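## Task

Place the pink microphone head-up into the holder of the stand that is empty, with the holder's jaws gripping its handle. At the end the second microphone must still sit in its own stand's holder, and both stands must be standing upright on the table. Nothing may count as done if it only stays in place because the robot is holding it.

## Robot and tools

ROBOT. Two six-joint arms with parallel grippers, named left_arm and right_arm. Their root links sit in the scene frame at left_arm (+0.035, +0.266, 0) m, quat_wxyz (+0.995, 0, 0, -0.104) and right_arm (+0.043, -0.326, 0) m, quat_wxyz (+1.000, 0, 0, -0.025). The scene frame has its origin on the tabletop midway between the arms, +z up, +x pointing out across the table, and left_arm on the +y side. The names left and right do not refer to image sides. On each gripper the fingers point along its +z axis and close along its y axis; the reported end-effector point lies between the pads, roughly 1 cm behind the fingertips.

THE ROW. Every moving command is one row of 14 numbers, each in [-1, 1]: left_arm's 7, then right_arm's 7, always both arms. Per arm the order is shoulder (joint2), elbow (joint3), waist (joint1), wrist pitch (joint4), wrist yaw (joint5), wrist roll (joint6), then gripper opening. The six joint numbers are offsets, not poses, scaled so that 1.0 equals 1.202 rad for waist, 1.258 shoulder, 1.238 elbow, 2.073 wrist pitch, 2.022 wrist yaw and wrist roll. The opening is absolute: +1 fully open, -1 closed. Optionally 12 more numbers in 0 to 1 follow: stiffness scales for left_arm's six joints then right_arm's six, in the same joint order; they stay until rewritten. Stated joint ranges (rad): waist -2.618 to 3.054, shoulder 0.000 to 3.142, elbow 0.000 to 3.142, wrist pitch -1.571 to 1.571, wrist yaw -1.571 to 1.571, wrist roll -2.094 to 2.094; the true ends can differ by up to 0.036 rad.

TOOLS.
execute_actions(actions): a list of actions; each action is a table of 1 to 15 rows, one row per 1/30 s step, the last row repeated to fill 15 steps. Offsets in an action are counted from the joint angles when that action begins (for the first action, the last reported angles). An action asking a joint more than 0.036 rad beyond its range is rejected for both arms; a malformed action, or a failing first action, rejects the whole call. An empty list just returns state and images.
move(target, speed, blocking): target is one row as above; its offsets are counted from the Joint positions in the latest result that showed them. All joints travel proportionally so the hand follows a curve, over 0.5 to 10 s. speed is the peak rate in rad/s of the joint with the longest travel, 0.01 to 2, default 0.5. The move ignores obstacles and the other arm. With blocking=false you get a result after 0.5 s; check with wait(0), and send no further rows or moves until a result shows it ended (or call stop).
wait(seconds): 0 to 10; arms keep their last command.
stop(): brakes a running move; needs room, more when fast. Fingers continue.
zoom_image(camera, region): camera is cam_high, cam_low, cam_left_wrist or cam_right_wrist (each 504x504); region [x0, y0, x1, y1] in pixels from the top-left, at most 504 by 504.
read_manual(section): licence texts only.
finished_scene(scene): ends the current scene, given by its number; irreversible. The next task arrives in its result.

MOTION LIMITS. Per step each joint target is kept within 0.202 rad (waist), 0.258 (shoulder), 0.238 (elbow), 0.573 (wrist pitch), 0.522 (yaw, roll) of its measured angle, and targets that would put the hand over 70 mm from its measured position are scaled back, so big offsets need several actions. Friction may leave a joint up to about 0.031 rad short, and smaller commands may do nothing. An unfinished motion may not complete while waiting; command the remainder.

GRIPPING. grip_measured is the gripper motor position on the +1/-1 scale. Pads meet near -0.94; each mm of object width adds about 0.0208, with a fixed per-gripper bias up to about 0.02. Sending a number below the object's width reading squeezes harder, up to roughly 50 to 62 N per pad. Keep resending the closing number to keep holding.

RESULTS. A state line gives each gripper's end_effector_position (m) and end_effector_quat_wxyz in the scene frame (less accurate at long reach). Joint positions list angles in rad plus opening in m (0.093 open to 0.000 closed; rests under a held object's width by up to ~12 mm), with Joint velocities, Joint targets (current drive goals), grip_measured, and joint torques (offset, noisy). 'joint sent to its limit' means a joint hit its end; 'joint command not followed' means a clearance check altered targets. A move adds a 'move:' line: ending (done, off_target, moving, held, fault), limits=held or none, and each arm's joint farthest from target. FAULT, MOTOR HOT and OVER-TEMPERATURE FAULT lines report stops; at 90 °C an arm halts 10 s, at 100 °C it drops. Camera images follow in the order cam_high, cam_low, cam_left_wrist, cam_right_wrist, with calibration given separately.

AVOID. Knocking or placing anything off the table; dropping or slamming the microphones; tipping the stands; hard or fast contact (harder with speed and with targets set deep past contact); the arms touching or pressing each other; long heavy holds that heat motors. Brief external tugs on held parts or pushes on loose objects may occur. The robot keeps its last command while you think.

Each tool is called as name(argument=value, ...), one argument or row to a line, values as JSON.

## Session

execute_actions(
  actions=[],
)

Scene clock: 0.00 s.
left_arm: end_effector_position=(+0.1894, +0.5319, +0.1491) grip_measured=+1.000 end_effector_quat_wxyz=(-0.157, +0.816, -0.548, -0.092) | right_arm: end_effector_position=(+0.4846, -0.7067, +0.3603) grip_measured=+1.000 end_effector_quat_wxyz=(+0.620, -0.461, +0.482, -0.414)
Joint names: [shoulder, elbow, waist, wrist pitch, wrist yaw, wrist roll]
Joint positions: left_arm=[ 1.419  1.188  1.147 -1.027 -0.194 -0.989  0.093] | right_arm=[ 2.181  1.91  -0.927  0.539 -1.138 -1.109  0.093]
Joint velocities: left_arm=[-0.007 -0.007  0.002 -0.022 -0.007  0.066  0.   ] | right_arm=[-0.007  0.012 -0.017 -0.066  0.022 -0.007  0.   ]
Joint torques (N m, as the arm reports them, + toward a larger angle): no reading
Motor temperatures (°C, as the motors report them): left_arm=[30 32 26 39 23 23] | right_arm=[31 32 25 35 23 23]
Joint targets: left_arm=[1.419 1.188 1.147 -1.027 -0.194 -0.989] | right_arm=[2.181 1.910 -0.927 0.539 -1.138 -1.109]
Joint stiffness scale: left_arm=[1. 1. 1. 1. 1. 1.] | right_arm=[1. 1. 1. 1. 1. 1.]
camera_calibration (this result's frames):
cam_left_wrist: T_world_to_cam=[[0.92887, 0.343288, 0.139117, -0.378183], [0.327991, -0.936806, 0.121719, 0.457679], [0.17211, -0.0674319, -0.982767, 0.234827], [0, 0, 0, 1]] pos_world=[0.160752, 0.574417, 0.227684]
cam_right_wrist: T_world_to_cam=[[-0.0462946, -0.235439, 0.970786, -0.495335], [-0.25883, -0.935811, -0.2393, -0.410782], [0.964813, -0.262347, -0.0176157, -0.562539], [0, 0, 0, 1]] pos_world=[0.413491, -0.648616, 0.372654]

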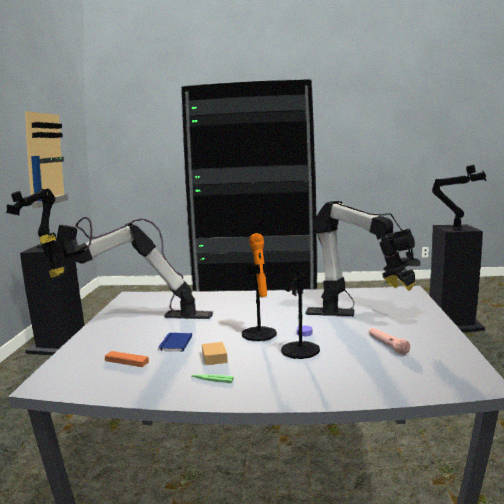

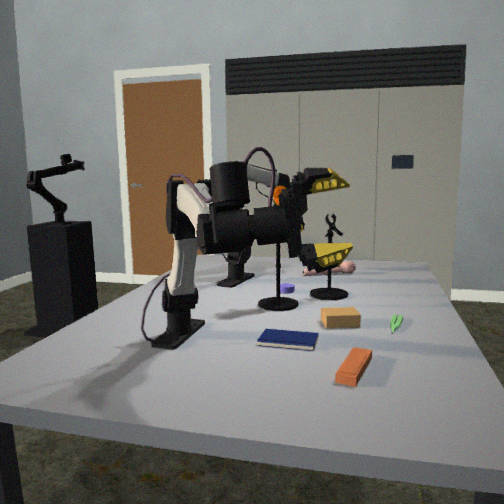

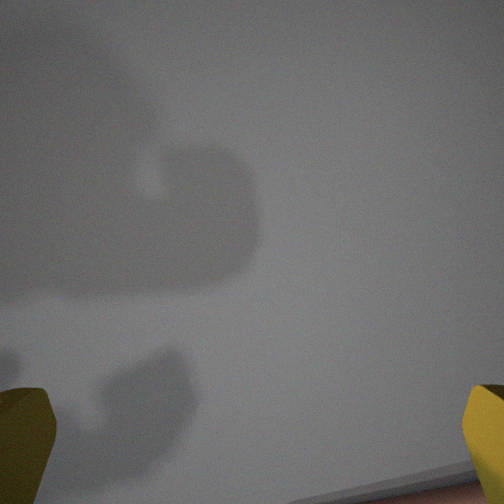

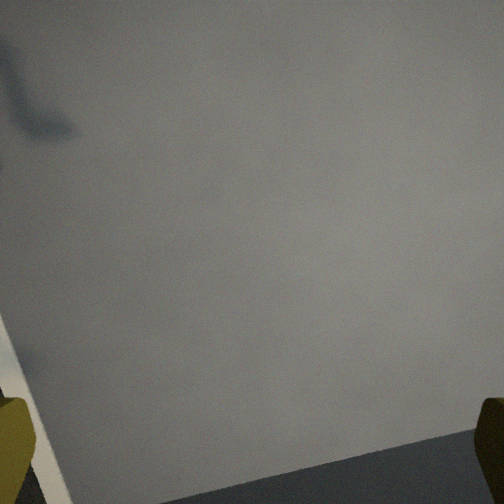

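zoom_image(
  camera="cam_high",
  region=[230, 225, 340, 365],
)

zoom_image(
  camera="cam_high",
  region=[275, 265, 325, 315],
)

zoom_image(
  camera="cam_low",
  region=[300, 200, 360, 260],
)

zoom_image(
  camera="cam_high",
  region=[355, 310, 425, 370],
)

zoom_image(
  camera="cam_low",
  region=[250, 240, 370, 320],
)

Region (230, 225, 340, 365) of cam_high's 504x504 image, scaled by 3.600, with more detail than that image has; it fills the left 396 columns of this view, and the rest is white.

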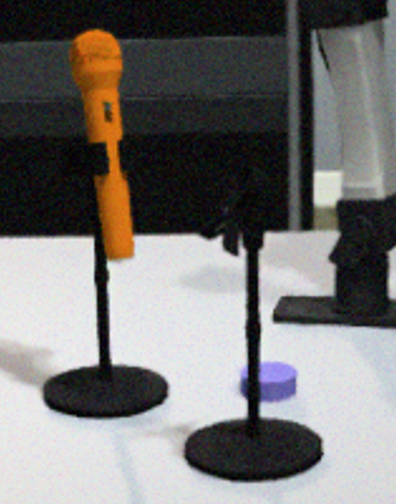

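Region (275, 265, 325, 315) of cam_high's 504x504 image, scaled by 10.080, with more detail than that image has.

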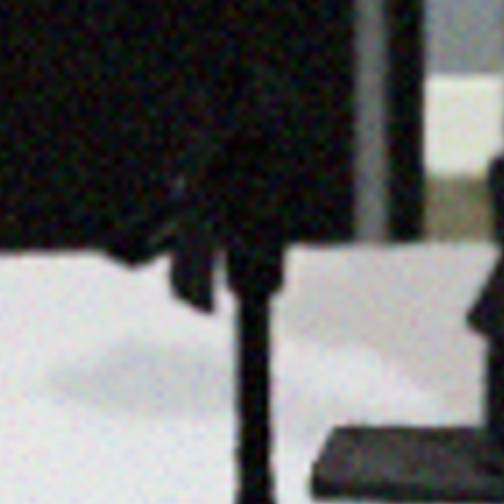

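Region (300, 200, 360, 260) of cam_low's 504x504 image, scaled by 8.400, with more detail than that image has.

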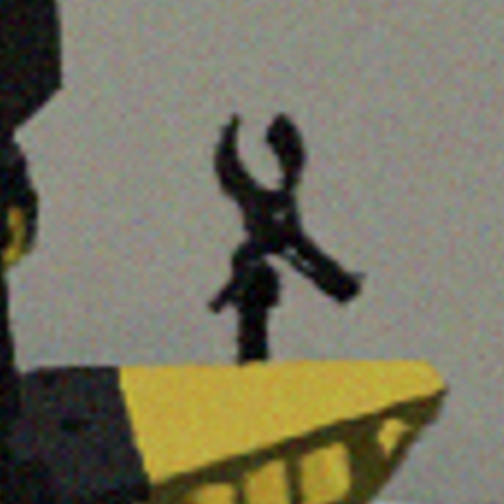

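Region (355, 310, 425, 370) of cam_high's 504x504 image, scaled by 7.200, with more detail than that image has; it fills the top 432 rows of this view, and the rest is white.

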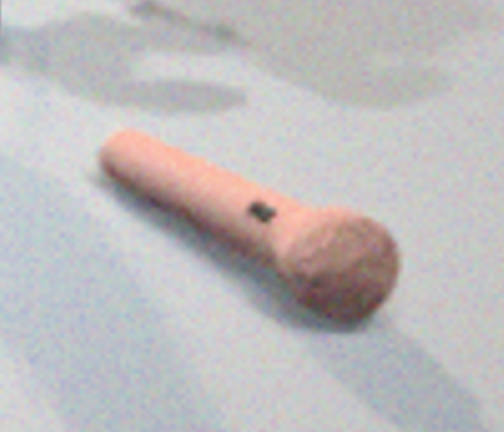

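Region (250, 240, 370, 320) of cam_low's 504x504 image, scaled by 4.200, with more detail than that image has.

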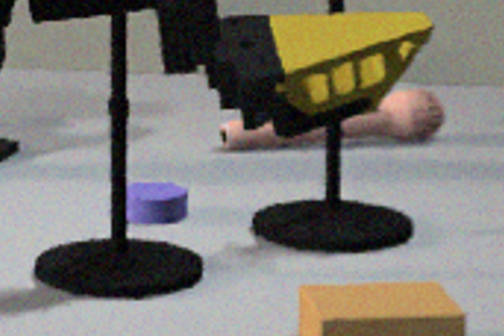

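move(
  target=[0.036,-0.267,-0.408,0.252,0.101,0.494,1,0.245,-0.224,1.0,0.472,-0.169,0.889,1],
  speed=1.1,
)

Scene clock: 122.60 s.
left_arm: end_effector_position=(+0.3411, +0.4168, +0.0830) grip_measured=+1.000 end_effector_quat_wxyz=(+0.239, -0.221, +0.944, +0.054) | right_arm: end_effector_position=(+0.4998, -0.0457, +0.2018) grip_measured=+1.000 end_effector_quat_wxyz=(-0.480, +0.521, -0.441, -0.551)
Joint names: [shoulder, elbow, waist, wrist pitch, wrist yaw, wrist roll]
Joint positions: left_arm=[ 1.444  0.884  0.668 -0.515  0.003 -0.002  0.093] | right_arm=[ 2.466  1.659  0.282  1.507 -1.467  0.683  0.093]
Joint velocities: left_arm=[ 0.002 -0.007  0.002  0.007  0.081  0.022  0.   ] | right_arm=[ 0.007  0.007 -0.002 -0.051  0.007 -0.037  0.   ]
Joint torques (N m, as the arm reports them, + toward a larger angle): left_arm=[-5.17  4.75 -0.6   1.58  0.15  0.26] | right_arm=[-11.25   3.71  -0.67   1.1    0.51   0.08]
Motor temperatures (°C, as the motors report them): left_arm=[33 38 26 36 23 23] | right_arm=[65 41 25 37 23 23]
Joint targets: left_arm=[1.465 0.857 0.657 -0.504 0.010 0.010] | right_arm=[2.489 1.633 0.276 1.517 -1.479 0.689]
Joint stiffness scale: left_arm=[1. 1. 1. 1. 1. 1.] | right_arm=[1. 1. 1. 1. 1. 1.]
move: off_target (left_arm, right_arm); limits=none; left_arm: farthest joint: the elbow, 0.027 radians from its target (0.331 radians at the start); right_arm: farthest joint: the elbow, 0.026 radians from its target (0.278 radians at the start)
camera_calibration (this result's frames):
cam_left_wrist: T_world_to_cam=[[0.439637, -0.898049, -0.0151006, 0.226699], [-0.89771, -0.438805, -0.0395836, 0.532113], [0.0289218, 0.0309584, -0.999102, 0.14518], [0, 0, 0, 1]] pos_world=[0.373819, 0.432586, 0.169536]
cam_right_wrist: T_world_to_cam=[[0.985014, 0.172327, 0.00709423, -0.487453], [0.0719757, -0.373336, -0.9249, 0.172585], [-0.156736, 0.91155, -0.380144, 0.280804], [0, 0, 0, 1]] pos_world=[0.511739, -0.107534, 0.269828]

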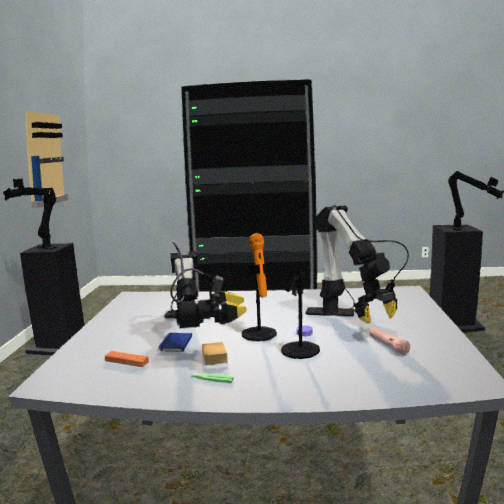

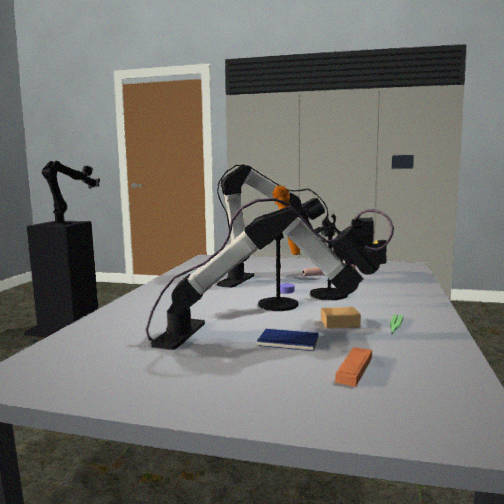

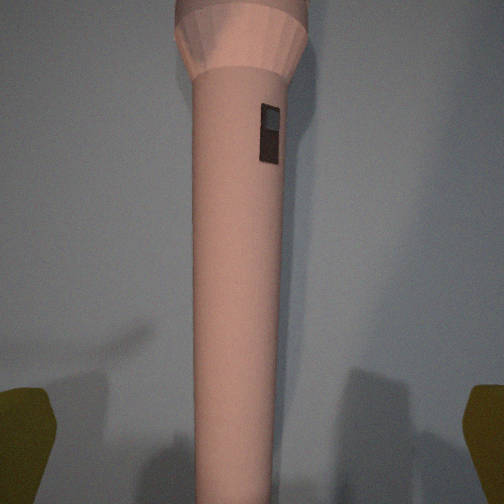

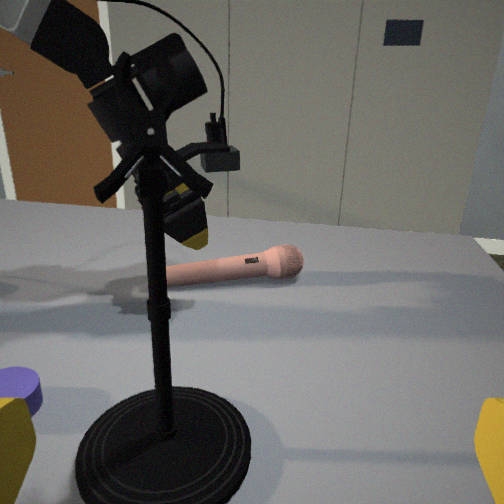

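move(
  target=[0.181,-0.084,0.027,0.140,0,0,0.5,0.027,-0.024,0.125,0.004,-0.006,0,1],
  speed=0.4,
)

Scene clock: 132.47 s.
left_arm: end_effector_position=(+0.3560, +0.4323, +0.0175) grip_measured=+0.502 end_effector_quat_wxyz=(+0.233, -0.231, +0.943, +0.056) | right_arm: end_effector_position=(+0.4532, +0.0189, +0.2018) grip_measured=+1.000 end_effector_quat_wxyz=(-0.437, +0.553, -0.401, -0.585)
Joint names: [shoulder, elbow, waist, wrist pitch, wrist yaw, wrist roll]
Joint positions: left_arm=[ 1.654  0.804  0.688 -0.236  0.003 -0.002  0.069] | right_arm=[ 2.466  1.659  0.431  1.507 -1.467  0.683  0.093]
Joint velocities: left_arm=[ 0.022 -0.002 -0.002 -0.022 -0.022  0.022 -0.   ] | right_arm=[-0.007  0.002 -0.007 -0.037  0.007 -0.037  0.   ]
Joint torques (N m, as the arm reports them, + toward a larger angle): left_arm=[-7.09  4.27  0.93  1.56  0.07  0.15] | right_arm=[-10.57   3.53   0.19   1.09   0.52   0.04]
Motor temperatures (°C, as the motors report them): left_arm=[32 38 26 37 23 23] | right_arm=[65 40 25 36 24 23]
Joint targets: left_arm=[1.672 0.780 0.700 -0.225 0.003 -0.002] | right_arm=[2.500 1.629 0.433 1.515 -1.479 0.683]
Joint stiffness scale: left_arm=[1. 1. 1. 1. 1. 1.] | right_arm=[1. 1. 1. 1. 1. 1.]
move: off_target (left_arm, right_arm); limits=none; left_arm: farthest joint: the elbow, 0.024 radians from its target (0.104 radians at the start); right_arm: farthest joint: the shoulder, 0.034 radians from its target (0.034 radians at the start)
camera_calibration (this result's frames):
cam_left_wrist: T_world_to_cam=[[0.457248, -0.889209, -0.0152266, 0.223024], [-0.889156, -0.456739, -0.0281463, 0.554186], [0.0180733, 0.0264087, -0.999488, 0.0847486], [0, 0, 0, 1]] pos_world=[0.389249, 0.449195, 0.103699]
cam_right_wrist: T_world_to_cam=[[0.948489, 0.316731, 0.00710882, -0.43887], [0.126709, -0.358687, -0.924818, 0.174942], [-0.290369, 0.87808, -0.380343, 0.275851], [0, 0, 0, 1]] pos_world=[0.474195, -0.0404657, 0.269828]

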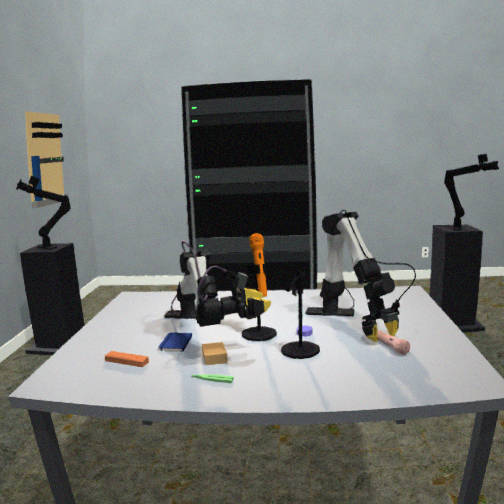

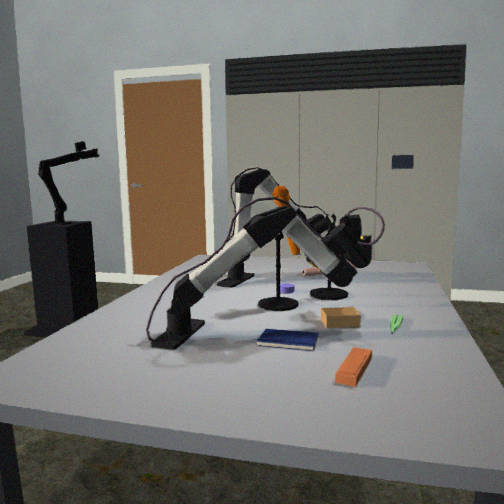

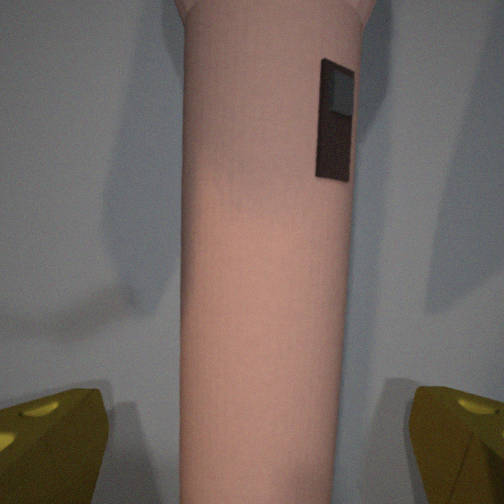

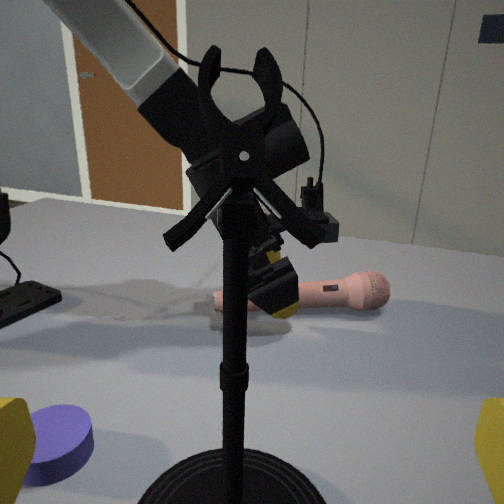

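execute_actions(
  actions=[
    [[0,0,0,0,0,0,0.38,0.027,-0.02,0,0.004,-0.006,0,1],[0,0,0,0,0,0,0.26,0.027,-0.02,0,0.004,-0.006,0,1],[0,0,0,0,0,0,0.14,0.027,-0.02,0,0.004,-0.006,0,1],[0,0,0,0,0,0,0.02,0.027,-0.02,0,0.004,-0.006,0,1],[0,0,0,0,0,0,-0.10,0.027,-0.02,0,0.004,-0.006,0,1],[0,0,0,0,0,0,-0.18,0.027,-0.02,0,0.004,-0.006,0,1],[0,0,0,0,0,0,-0.24,0.027,-0.02,0,0.004,-0.006,0,1],[0,0,0,0,0,0,-0.29,0.027,-0.02,0,0.004,-0.006,0,1],[0,0,0,0,0,0,-0.34,0.027,-0.02,0,0.004,-0.006,0,1],[0,0,0,0,0,0,-0.40,0.027,-0.02,0,0.004,-0.006,0,1],[0,0,0,0,0,0,-0.46,0.027,-0.02,0,0.004,-0.006,0,1],[0,0,0,0,0,0,-0.52,0.027,-0.02,0,0.004,-0.006,0,1],[0,0,0,0,0,0,-0.58,0.027,-0.02,0,0.004,-0.006,0,1],[0,0,0,0,0,0,-0.64,0.027,-0.02,0,0.004,-0.006,0,1],[0,0,0,0,0,0,-0.70,0.027,-0.02,0,0.004,-0.006,0,1]],
  ],
)

zoom_image(
  camera="cam_right_wrist",
  region=[140, 30, 360, 270],
)

Scene clock: 138.67 s.
left_arm: end_effector_position=(+0.3561, +0.4324, +0.0176) grip_measured=-0.433 end_effector_quat_wxyz=(+0.234, -0.231, +0.943, +0.056) | right_arm: end_effector_position=(+0.4532, +0.0189, +0.2018) grip_measured=+1.000 end_effector_quat_wxyz=(-0.437, +0.553, -0.401, -0.585)
Joint names: [shoulder, elbow, waist, wrist pitch, wrist yaw, wrist roll]
Joint positions: left_arm=[ 1.654  0.804  0.688 -0.235  0.003 -0.002  0.024] | right_arm=[ 2.466  1.659  0.431  1.507 -1.467  0.683  0.093]
Joint velocities: left_arm=[ 0.002 -0.002 -0.012 -0.066 -0.022  0.037 -0.   ] | right_arm=[-0.007 -0.007  0.017  0.022 -0.037 -0.037  0.   ]
Joint torques (N m, as the arm reports them, + toward a larger angle): left_arm=[-8.77  5.96  0.14  1.45  0.07  0.16] | right_arm=[-10.58   3.82   0.1    1.07   0.51   0.05]
Motor temperatures (°C, as the motors report them): left_arm=[32 37 26 37 23 23] | right_arm=[64 39 25 36 24 23]
Joint targets: left_arm=[1.654 0.804 0.688 -0.236 0.003 -0.002] | right_arm=[2.500 1.634 0.431 1.515 -1.479 0.683]
Joint stiffness scale: left_arm=[1. 1. 1. 1. 1. 1.] | right_arm=[1. 1. 1. 1. 1. 1.]
camera_calibration (this result's frames):
cam_left_wrist: T_world_to_cam=[[0.457253, -0.889206, -0.0152285, 0.223022], [-0.889146, -0.456734, -0.0285276, 0.55427], [0.0184115, 0.0265847, -0.999477, 0.0845926], [0, 0, 0, 1]] pos_world=[0.389292, 0.449217, 0.103757]
cam_right_wrist: T_world_to_cam=[[0.948489, 0.316731, 0.00710882, -0.43887], [0.126709, -0.358687, -0.924818, 0.174942], [-0.290369, 0.87808, -0.380343, 0.275851], [0, 0, 0, 1]] pos_world=[0.474195, -0.0404657, 0.269828]

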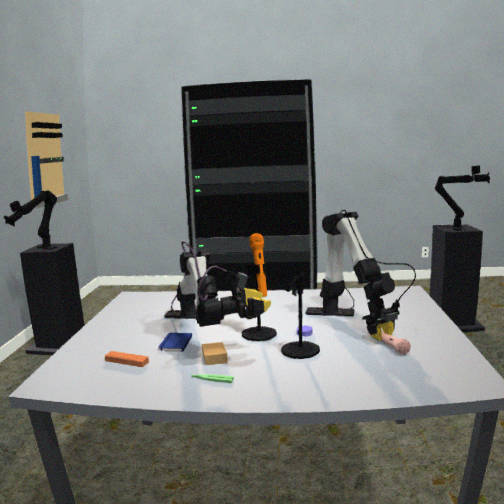

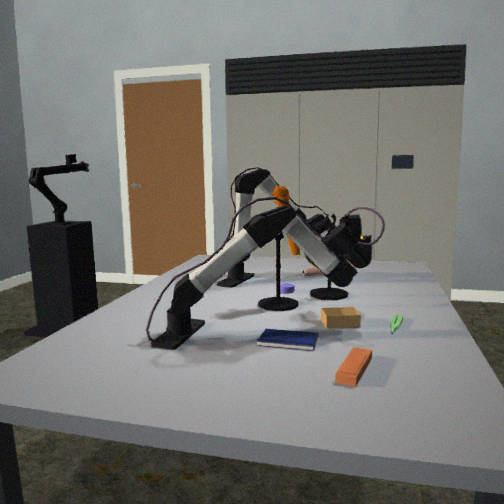

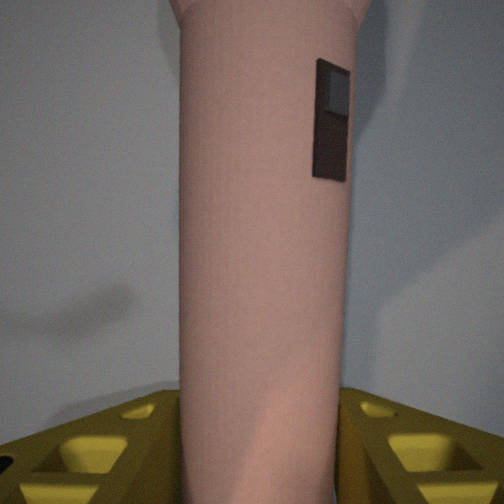

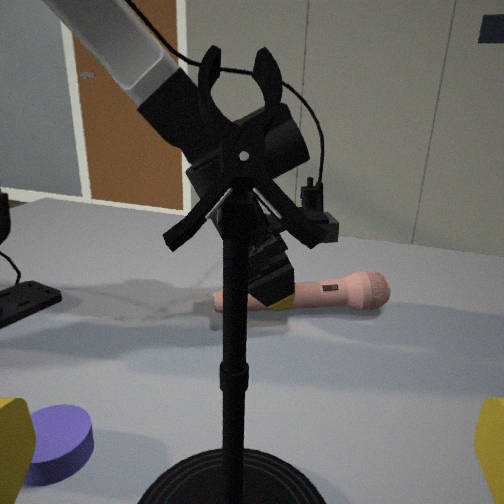

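Region (140, 30, 360, 270) of cam_right_wrist's 504x504 image, scaled by 2.100, with more detail than that image has; it fills the left 462 columns of this view, and the rest is white.

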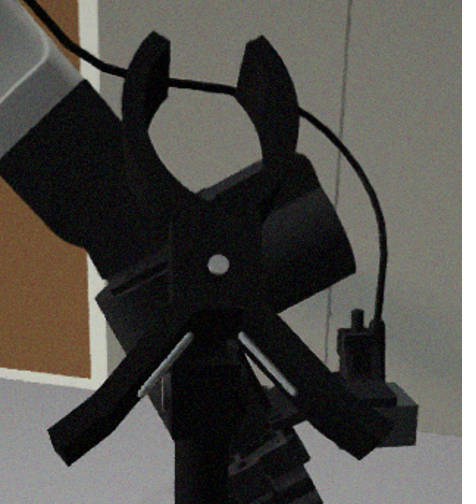

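move(
  target=[-0.049,0.817,-0.123,-0.519,0.175,0.25,-0.7,0.0755,0.079,0.150,-0.015,0.107,-0.015,1],
  speed=0.75,
)

Scene clock: 165.53 s.
left_arm: end_effector_position=(+0.3905, +0.3337, +0.2693) grip_measured=-0.434 end_effector_quat_wxyz=(+0.260, +0.108, +0.958, -0.063) | right_arm: end_effector_position=(+0.4230, +0.0992, +0.2127) grip_measured=+1.000 end_effector_quat_wxyz=(+0.460, -0.516, +0.368, +0.622)
Joint names: [shoulder, elbow, waist, wrist pitch, wrist yaw, wrist roll]
Joint positions: left_arm=[ 1.608  1.79   0.551 -1.319  0.335  0.492  0.024] | right_arm=[ 2.532  1.736  0.607  1.495 -1.259  0.658  0.093]
Joint velocities: left_arm=[-0.002  0.002 -0.002 -0.066 -0.022 -0.022 -0.   ] | right_arm=[ 0.002  0.007  0.017  0.066  0.022 -0.066  0.   ]
Joint torques (N m, as the arm reports them, + toward a larger angle): left_arm=[-9.86  8.01 -0.58  1.39  0.53  0.26] | right_arm=[-11.27   7.28   0.55   0.9    0.73  -0.03]
Motor temperatures (°C, as the motors report them): left_arm=[34 38 26 37 23 23] | right_arm=[64 38 25 35 24 23]
Joint targets: left_arm=[1.593 1.816 0.540 -1.311 0.357 0.504] | right_arm=[2.561 1.757 0.611 1.476 -1.251 0.653]
Joint stiffness scale: left_arm=[1. 1. 1. 1. 1. 1.] | right_arm=[1. 1. 1. 1. 1. 1.]
move: off_target (left_arm, right_arm); limits=none; left_arm: farthest joint: the elbow, 0.026 radians from its target (1.011 radians at the start); right_arm: farthest joint: the shoulder, 0.029 radians from its target (0.095 radians at the start)
camera_calibration (this result's frames):
cam_left_wrist: T_world_to_cam=[[-0.24293, -0.968944, 0.0461746, 0.406858], [-0.967634, 0.238698, -0.081901, 0.359952], [0.0683357, -0.0645763, -0.99557, 0.348047], [0, 0, 0, 1]] pos_world=[0.423355, 0.330778, 0.357199]
cam_right_wrist: T_world_to_cam=[[0.944831, 0.327285, 0.0133592, -0.436586], [0.0957295, -0.236896, -0.966807, 0.227593], [-0.313256, 0.914749, -0.255158, 0.180111], [0, 0, 0, 1]] pos_world=[0.447134, 0.0320475, 0.271827]

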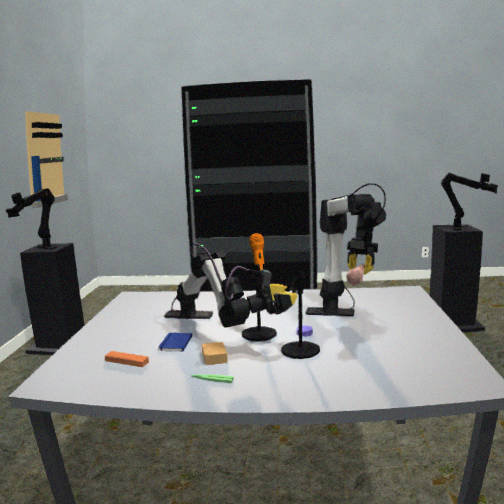

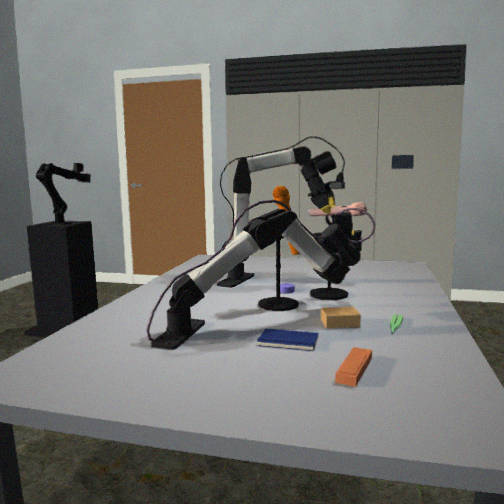

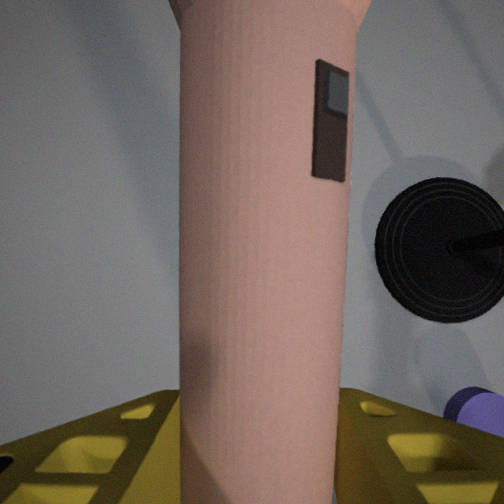

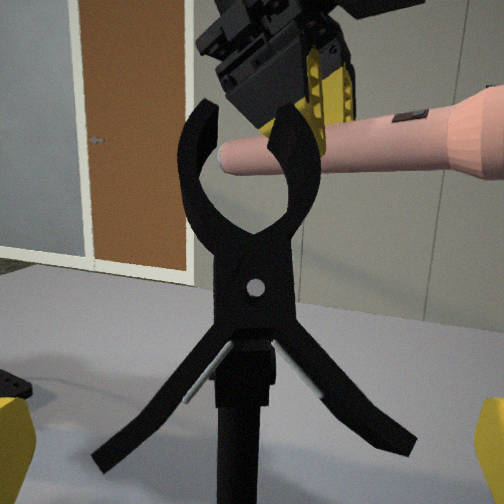

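move(
  target=[-0.010,0.018,-0.171,-0.022,0.291,0.306,-0.7,0.030,0.012,0.010,-0.005,0.004,0,0.42],
  speed=0.75,
)

Scene clock: 177.20 s.
left_arm: end_effector_position=(+0.3786, +0.1843, +0.3138) grip_measured=-0.435 end_effector_quat_wxyz=(+0.387, +0.480, +0.750, -0.240) | right_arm: end_effector_position=(+0.4230, +0.0992, +0.2127) grip_measured=+0.422 end_effector_quat_wxyz=(+0.460, -0.516, +0.368, +0.622)
Joint names: [shoulder, elbow, waist, wrist pitch, wrist yaw, wrist roll]
Joint positions: left_arm=[ 1.608  1.79   0.354 -1.364  0.887  1.098  0.024] | right_arm=[ 2.532  1.736  0.607  1.495 -1.259  0.658  0.065]
Joint velocities: left_arm=[ 0.002  0.002  0.017 -0.037  0.007  0.007 -0.   ] | right_arm=[-0.007 -0.002  0.007 -0.007  0.007 -0.037 -0.   ]
Joint torques (N m, as the arm reports them, + toward a larger angle): left_arm=[-9.41  7.53 -0.46  1.03  1.01  0.26] | right_arm=[-10.79   6.91   1.26   1.     0.73   0.05]
Motor temperatures (°C, as the motors report them): left_arm=[35 39 26 37 23 23] | right_arm=[65 39 25 35 24 23]
Joint targets: left_arm=[1.595 1.812 0.345 -1.365 0.924 1.110] | right_arm=[2.569 1.751 0.619 1.485 -1.251 0.658]
Joint stiffness scale: left_arm=[1. 1. 1. 1. 1. 1.] | right_arm=[1. 1. 1. 1. 1. 1.]
move: off_target (left_arm, right_arm); limits=none; left_arm: farthest joint: the wrist yaw, 0.037 radians from its target (0.588 radians at the start); right_arm: farthest joint: the shoulder, 0.038 radians from its target (0.038 radians at the start)
camera_calibration (this result's frames):
cam_left_wrist: T_world_to_cam=[[-0.903812, -0.426857, -0.0302872, 0.431476], [-0.363956, 0.803994, -0.470245, 0.176907], [0.225078, -0.41399, -0.882016, 0.352914], [0, 0, 0, 1]] pos_world=[0.374926, 0.18805, 0.407534]
cam_right_wrist: T_world_to_cam=[[0.944831, 0.327285, 0.0133592, -0.436586], [0.0957295, -0.236896, -0.966807, 0.227593], [-0.313256, 0.914749, -0.255158, 0.180111], [0, 0, 0, 1]] pos_world=[0.447134, 0.0320475, 0.271827]

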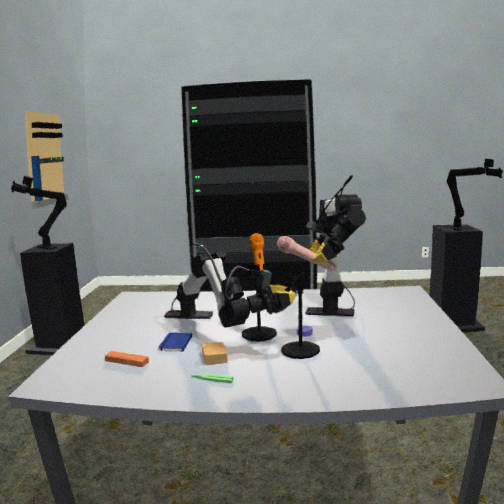

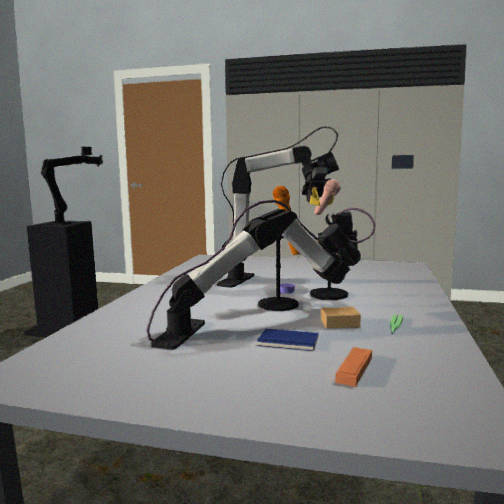

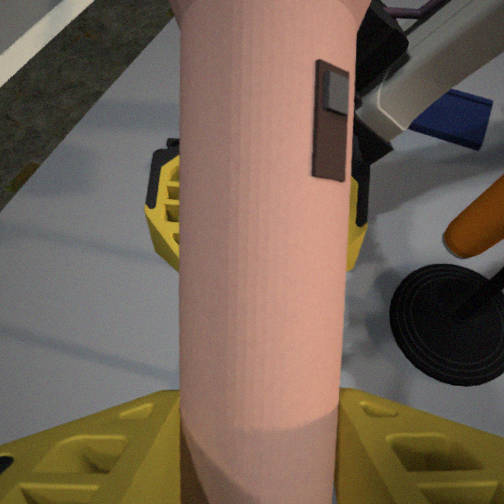

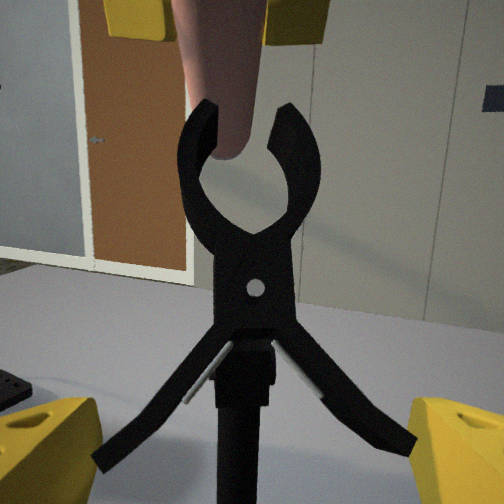

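execute_actions(
  actions=[
    [[-0.008,0.012,-0.004,0.004,0.018,0.006,-0.7,0.031,0.012,0.006,-0.004,0.004,0,0.36],[-0.005,0.006,-0.003,0.008,0.019,0.006,-0.7,0.032,0.012,0.006,-0.004,0.004,0,0.31],[-0.002,0.0,-0.002,0.012,0.019,0.006,-0.7,0.033,0.012,0.006,-0.004,0.004,0,0.26],[0.001,-0.007,-0.001,0.016,0.020,0.006,-0.7,0.034,0.012,0.006,-0.004,0.004,0,0.21],[0.004,-0.014,0,0.020,0.020,0.006,-0.7,0.035,0.012,0.006,-0.004,0.004,0,0.15],[0.007,-0.021,0,0.024,0.021,0.006,-0.7,0.036,0.012,0.006,-0.004,0.004,0,0.09],[0.010,-0.028,0,0.028,0.021,0.006,-0.7,0.037,0.012,0.006,-0.004,0.004,0,0.03],[0.012,-0.035,0,0.032,0.022,0.006,-0.7,0.038,0.012,0.006,-0.004,0.004,0,-0.03],[0.014,-0.042,0,0.035,0.022,0.006,-0.7,0.039,0.012,0.006,-0.004,0.004,0,-0.09],[0.016,-0.048,0,0.038,0.022,0.006,-0.7,0.040,0.012,0.006,-0.004,0.004,0,-0.15],[0.018,-0.053,0,0.041,0.022,0.006,-0.7,0.041,0.012,0.006,-0.004,0.004,0,-0.21],[0.020,-0.058,0,0.043,0.022,0.006,-0.7,0.041,0.012,0.006,-0.004,0.004,0,-0.27],[0.021,-0.061,0,0.045,0.022,0.006,-0.7,0.041,0.012,0.006,-0.004,0.004,0,-0.32],[0.021,-0.063,0,0.045,0.022,0.006,-0.7,0.041,0.012,0.006,-0.004,0.004,0,-0.36],[0.021,-0.063,0,0.045,0.022,0.006,-0.7,0.041,0.012,0.006,-0.004,0.004,0,-0.38]],
  ],
)

Scene clock: 184.30 s.
left_arm: end_effector_position=(+0.3847, +0.1842, +0.2980) grip_measured=-0.435 end_effector_quat_wxyz=(+0.384, +0.478, +0.750, -0.248) | right_arm: end_effector_position=(+0.4279, +0.1006, +0.2058) grip_measured=-0.364 end_effector_quat_wxyz=(+0.465, -0.505, +0.375, +0.623)
Joint names: [shoulder, elbow, waist, wrist pitch, wrist yaw, wrist roll]
Joint positions: left_arm=[ 1.619  1.734  0.354 -1.314  0.895  1.099  0.024] | right_arm=[ 2.55   1.736  0.607  1.496 -1.233  0.652  0.028]
Joint velocities: left_arm=[ 0.095 -0.09  -0.002  0.051  0.081 -0.022  0.001] | right_arm=[ 0.012 -0.012 -0.017  0.051  0.007 -0.007 -0.021]
Joint torques (N m, as the arm reports them, + toward a larger angle): left_arm=[-7.63  4.9   0.15  1.35  0.99  0.26] | right_arm=[-11.27   6.94   0.7    1.06   0.3    0.2 ]
Motor temperatures (°C, as the motors report them): left_arm=[36 40 26 36 24 23] | right_arm=[65 39 25 35 24 23]
Joint targets: left_arm=[1.634 1.712 0.354 -1.271 0.931 1.110] | right_arm=[2.583 1.751 0.614 1.487 -1.251 0.658]
Joint stiffness scale: left_arm=[1. 1. 1. 1. 1. 1.] | right_arm=[1. 1. 1. 1. 1. 1.]
camera_calibration (this result's frames):
cam_left_wrist: T_world_to_cam=[[-0.905802, -0.42352, -0.0124318, 0.431304], [-0.36786, 0.80064, -0.472922, 0.174653], [0.210245, -0.4238, -0.881017, 0.344823], [0, 0, 0, 1]] pos_world=[0.382427, 0.188968, 0.391754]
cam_right_wrist: T_world_to_cam=[[0.951674, 0.307107, -0.00118479, -0.439437], [0.0737075, -0.232149, -0.969884, 0.23032], [-0.298133, 0.922926, -0.243566, 0.168926], [0, 0, 0, 1]] pos_world=[0.451587, 0.0325171, 0.264007]

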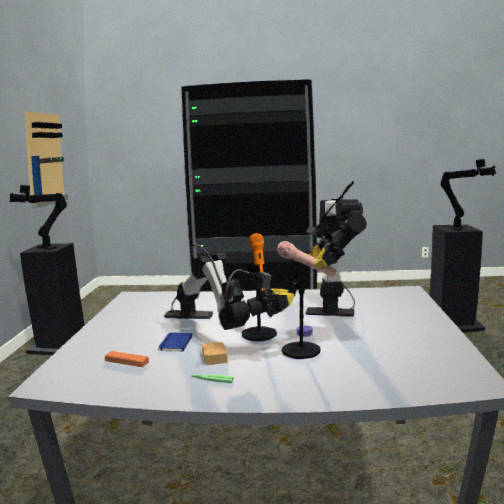

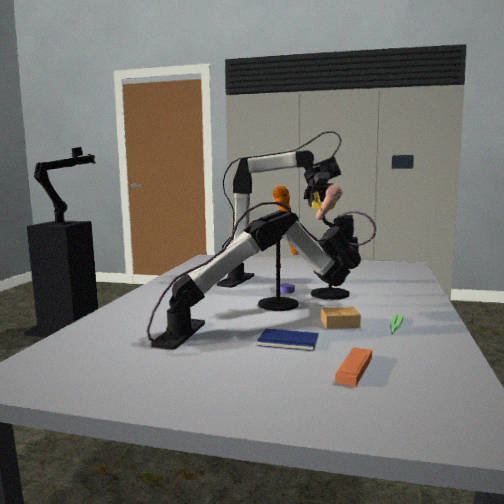

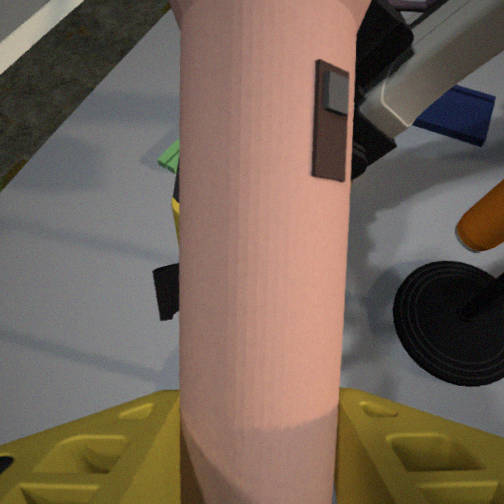

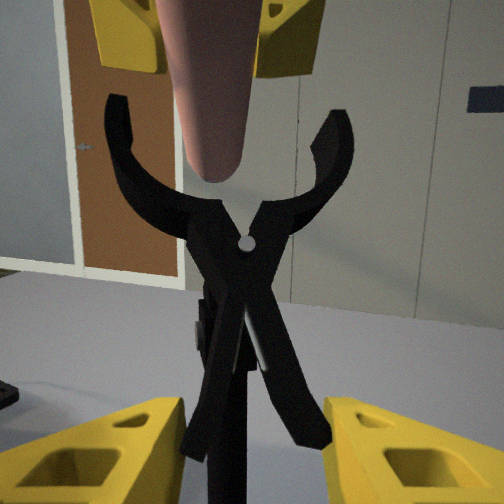

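execute_actions(
  actions=[],
)

zoom_image(
  camera="cam_high",
  region=[240, 225, 360, 365],
)

Scene clock: 185.60 s.
left_arm: end_effector_position=(+0.3880, +0.1847, +0.2952) grip_measured=-0.435 end_effector_quat_wxyz=(+0.385, +0.478, +0.750, -0.248) | right_arm: end_effector_position=(+0.4284, +0.1007, +0.2055) grip_measured=-0.374 end_effector_quat_wxyz=(+0.468, -0.504, +0.375, +0.622)
Joint names: [shoulder, elbow, waist, wrist pitch, wrist yaw, wrist roll]
Joint positions: left_arm=[ 1.625  1.729  0.354 -1.299  0.896  1.099  0.024] | right_arm=[ 2.551  1.736  0.607  1.496 -1.229  0.647  0.027]
Joint velocities: left_arm=[-0.027 -0.007 -0.017 -0.037 -0.11  -0.037 -0.001] | right_arm=[-0.007 -0.002 -0.002  0.022  0.051 -0.022  0.   ]
Joint torques (N m, as the arm reports them, + toward a larger angle): left_arm=[-7.83  4.9   0.11  1.33  0.99  0.26] | right_arm=[-11.22   6.86   0.71   1.05   0.36   0.19]
Motor temperatures (°C, as the motors report them): left_arm=[36 39 26 36 24 23] | right_arm=[65 40 25 35 24 23]
Joint targets: left_arm=[1.634 1.712 0.354 -1.270 0.931 1.110] | right_arm=[2.583 1.751 0.614 1.487 -1.251 0.658]
Joint stiffness scale: left_arm=[1. 1. 1. 1. 1. 1.] | right_arm=[1. 1. 1. 1. 1. 1.]
camera_calibration (this result's frames):
cam_left_wrist: T_world_to_cam=[[-0.905824, -0.423393, -0.014887, 0.435122], [-0.366473, 0.800708, -0.473881, 0.173928], [0.212558, -0.423797, -0.880463, 0.340826], [0, 0, 0, 1]] pos_world=[0.385438, 0.189403, 0.388983]
cam_right_wrist: T_world_to_cam=[[0.952829, 0.303499, 0.00239931, -0.440865], [0.0756389, -0.229796, -0.970295, 0.229069], [-0.293932, 0.924706, -0.241913, 0.1666], [0, 0, 0, 1]] pos_world=[0.451711, 0.0323854, 0.263625]

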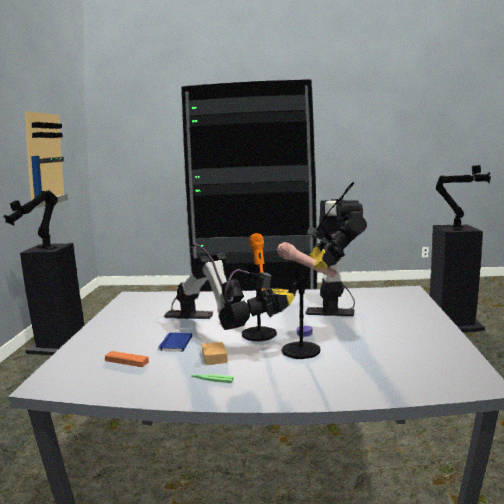

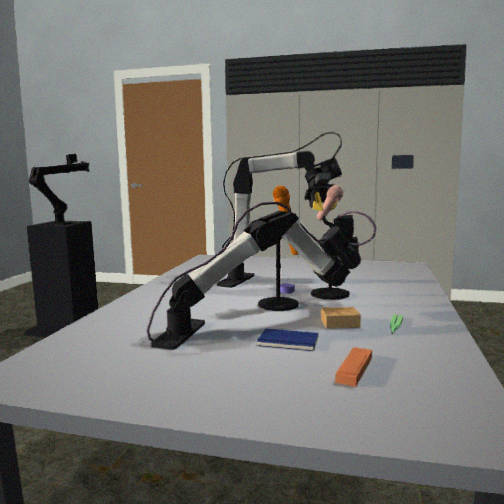

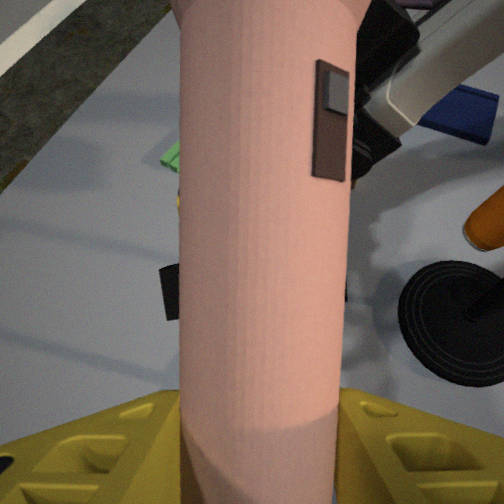

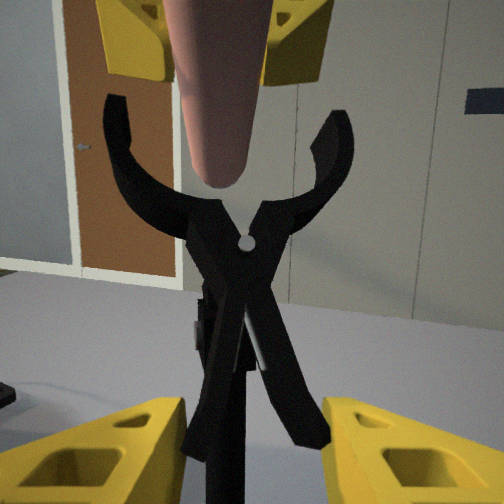

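Region (240, 225, 360, 365) of cam_high's 504x504 image, scaled by 3.600, with more detail than that image has; it fills the left 432 columns of this view, and the rest is white.

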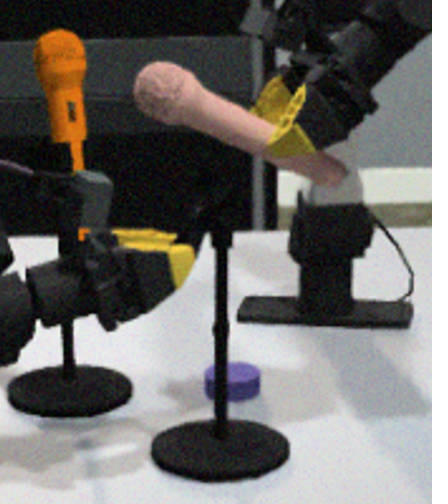

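zoom_image(
  camera="cam_left_wrist",
  region=[140, 170, 380, 410],
)

Region (140, 170, 380, 410) of cam_left_wrist's 504x504 image, scaled by 2.100, with more detail than that image has.

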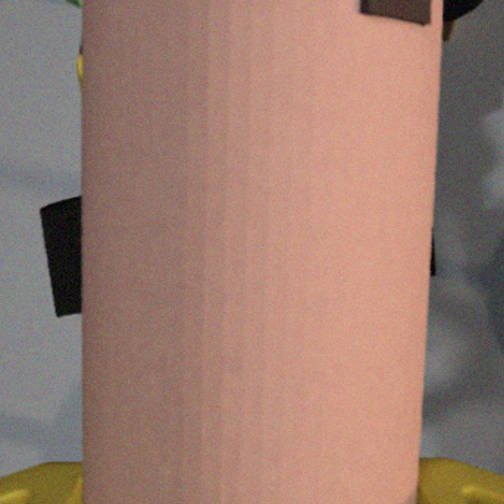

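move(
  target=[-0.157,-0.284,-0.056,0.196,-0.046,-0.148,-0.7,0.025,0.012,0.004,-0.004,-0.008,0.004,-0.38],
  speed=0.5,
)

Scene clock: 199.10 s.
left_arm: end_effector_position=(+0.3876, +0.1779, +0.2597) grip_measured=-0.435 end_effector_quat_wxyz=(+0.398, +0.415, +0.789, -0.215) | right_arm: end_effector_position=(+0.4298, +0.0998, +0.2050) grip_measured=-0.374 end_effector_quat_wxyz=(+0.470, -0.504, +0.375, +0.620)
Joint names: [shoulder, elbow, waist, wrist pitch, wrist yaw, wrist roll]
Joint positions: left_arm=[ 1.455  1.396  0.298 -0.932  0.786  0.812  0.024] | right_arm=[ 2.552  1.736  0.604  1.496 -1.228  0.641  0.027]
Joint velocities: left_arm=[ 0.002  0.002  0.012 -0.022  0.051  0.066  0.   ] | right_arm=[ 0.002 -0.012 -0.012  0.037  0.037 -0.007 -0.   ]
Joint torques (N m, as the arm reports them, + toward a larger angle): left_arm=[-9.98  5.36 -0.65  1.85  0.7   0.03] | right_arm=[-11.54   6.84   0.78   1.09   0.39   0.2 ]
Motor temperatures (°C, as the motors report them): left_arm=[36 38 26 36 24 23] | right_arm=[66 40 25 34 24 23]
Joint targets: left_arm=[1.428 1.377 0.287 -0.893 0.803 0.800] | right_arm=[2.582 1.751 0.611 1.488 -1.245 0.655]
Joint stiffness scale: left_arm=[1. 1. 1. 1. 1. 1.] | right_arm=[1. 1. 1. 1. 1. 1.]
move: off_target (left_arm, right_arm); limits=none; left_arm: farthest joint: the wrist pitch, 0.039 radians from its target (0.407 radians at the start); right_arm: farthest joint: the shoulder, 0.030 radians from its target (0.031 radians at the start)
camera_calibration (this result's frames):
cam_left_wrist: T_world_to_cam=[[-0.824542, -0.56573, -0.00889661, 0.423651], [-0.497869, 0.732927, -0.46362, 0.222693], [0.268805, -0.377845, -0.885989, 0.278204], [0, 0, 0, 1]] pos_world=[0.385408, 0.181572, 0.3535]
cam_right_wrist: T_world_to_cam=[[0.954225, 0.299023, 0.00633198, -0.442848], [0.078114, -0.228725, -0.970352, 0.227105], [-0.28871, 0.926429, -0.241613, 0.165292], [0, 0, 0, 1]] pos_world=[0.452558, 0.0312354, 0.263113]

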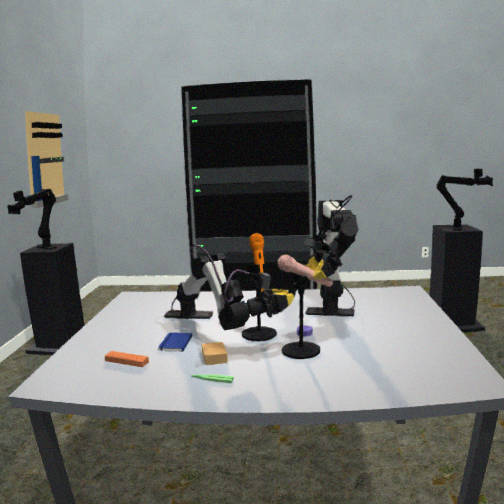

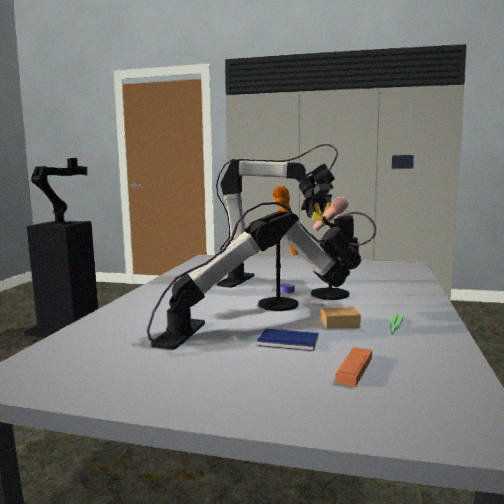

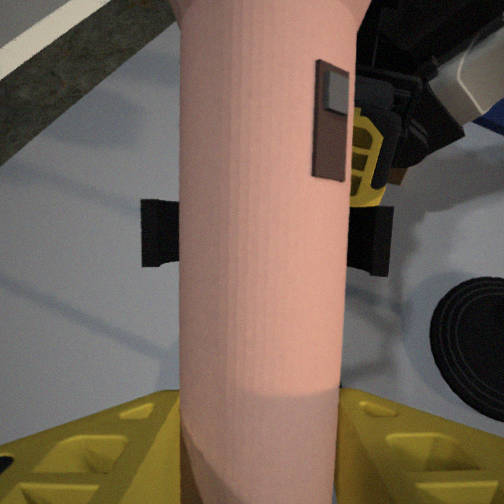

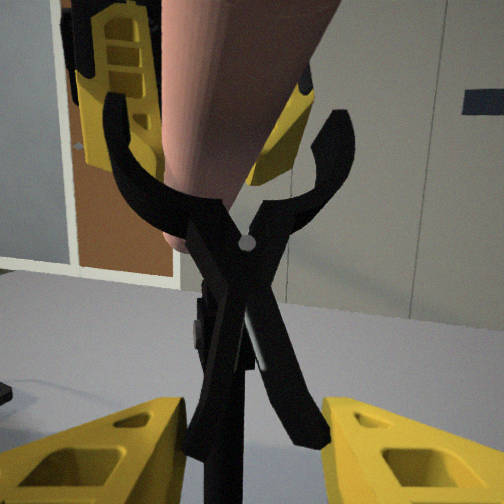

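zoom_image(
  camera="cam_left_wrist",
  region=[125, 170, 415, 310],
)

zoom_image(
  camera="cam_high",
  region=[250, 240, 350, 320],
)

Region (125, 170, 415, 310) of cam_left_wrist's 504x504 image, scaled by 1.738, with more detail than that image has; it fills the top 243 rows of this view, and the rest is white.

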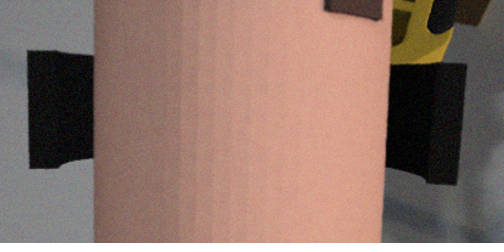

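Region (250, 240, 350, 320) of cam_high's 504x504 image, scaled by 5.040, with more detail than that image has; it fills the top 403 rows of this view, and the rest is white.

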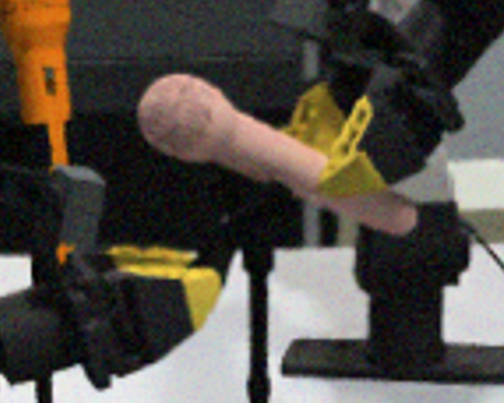

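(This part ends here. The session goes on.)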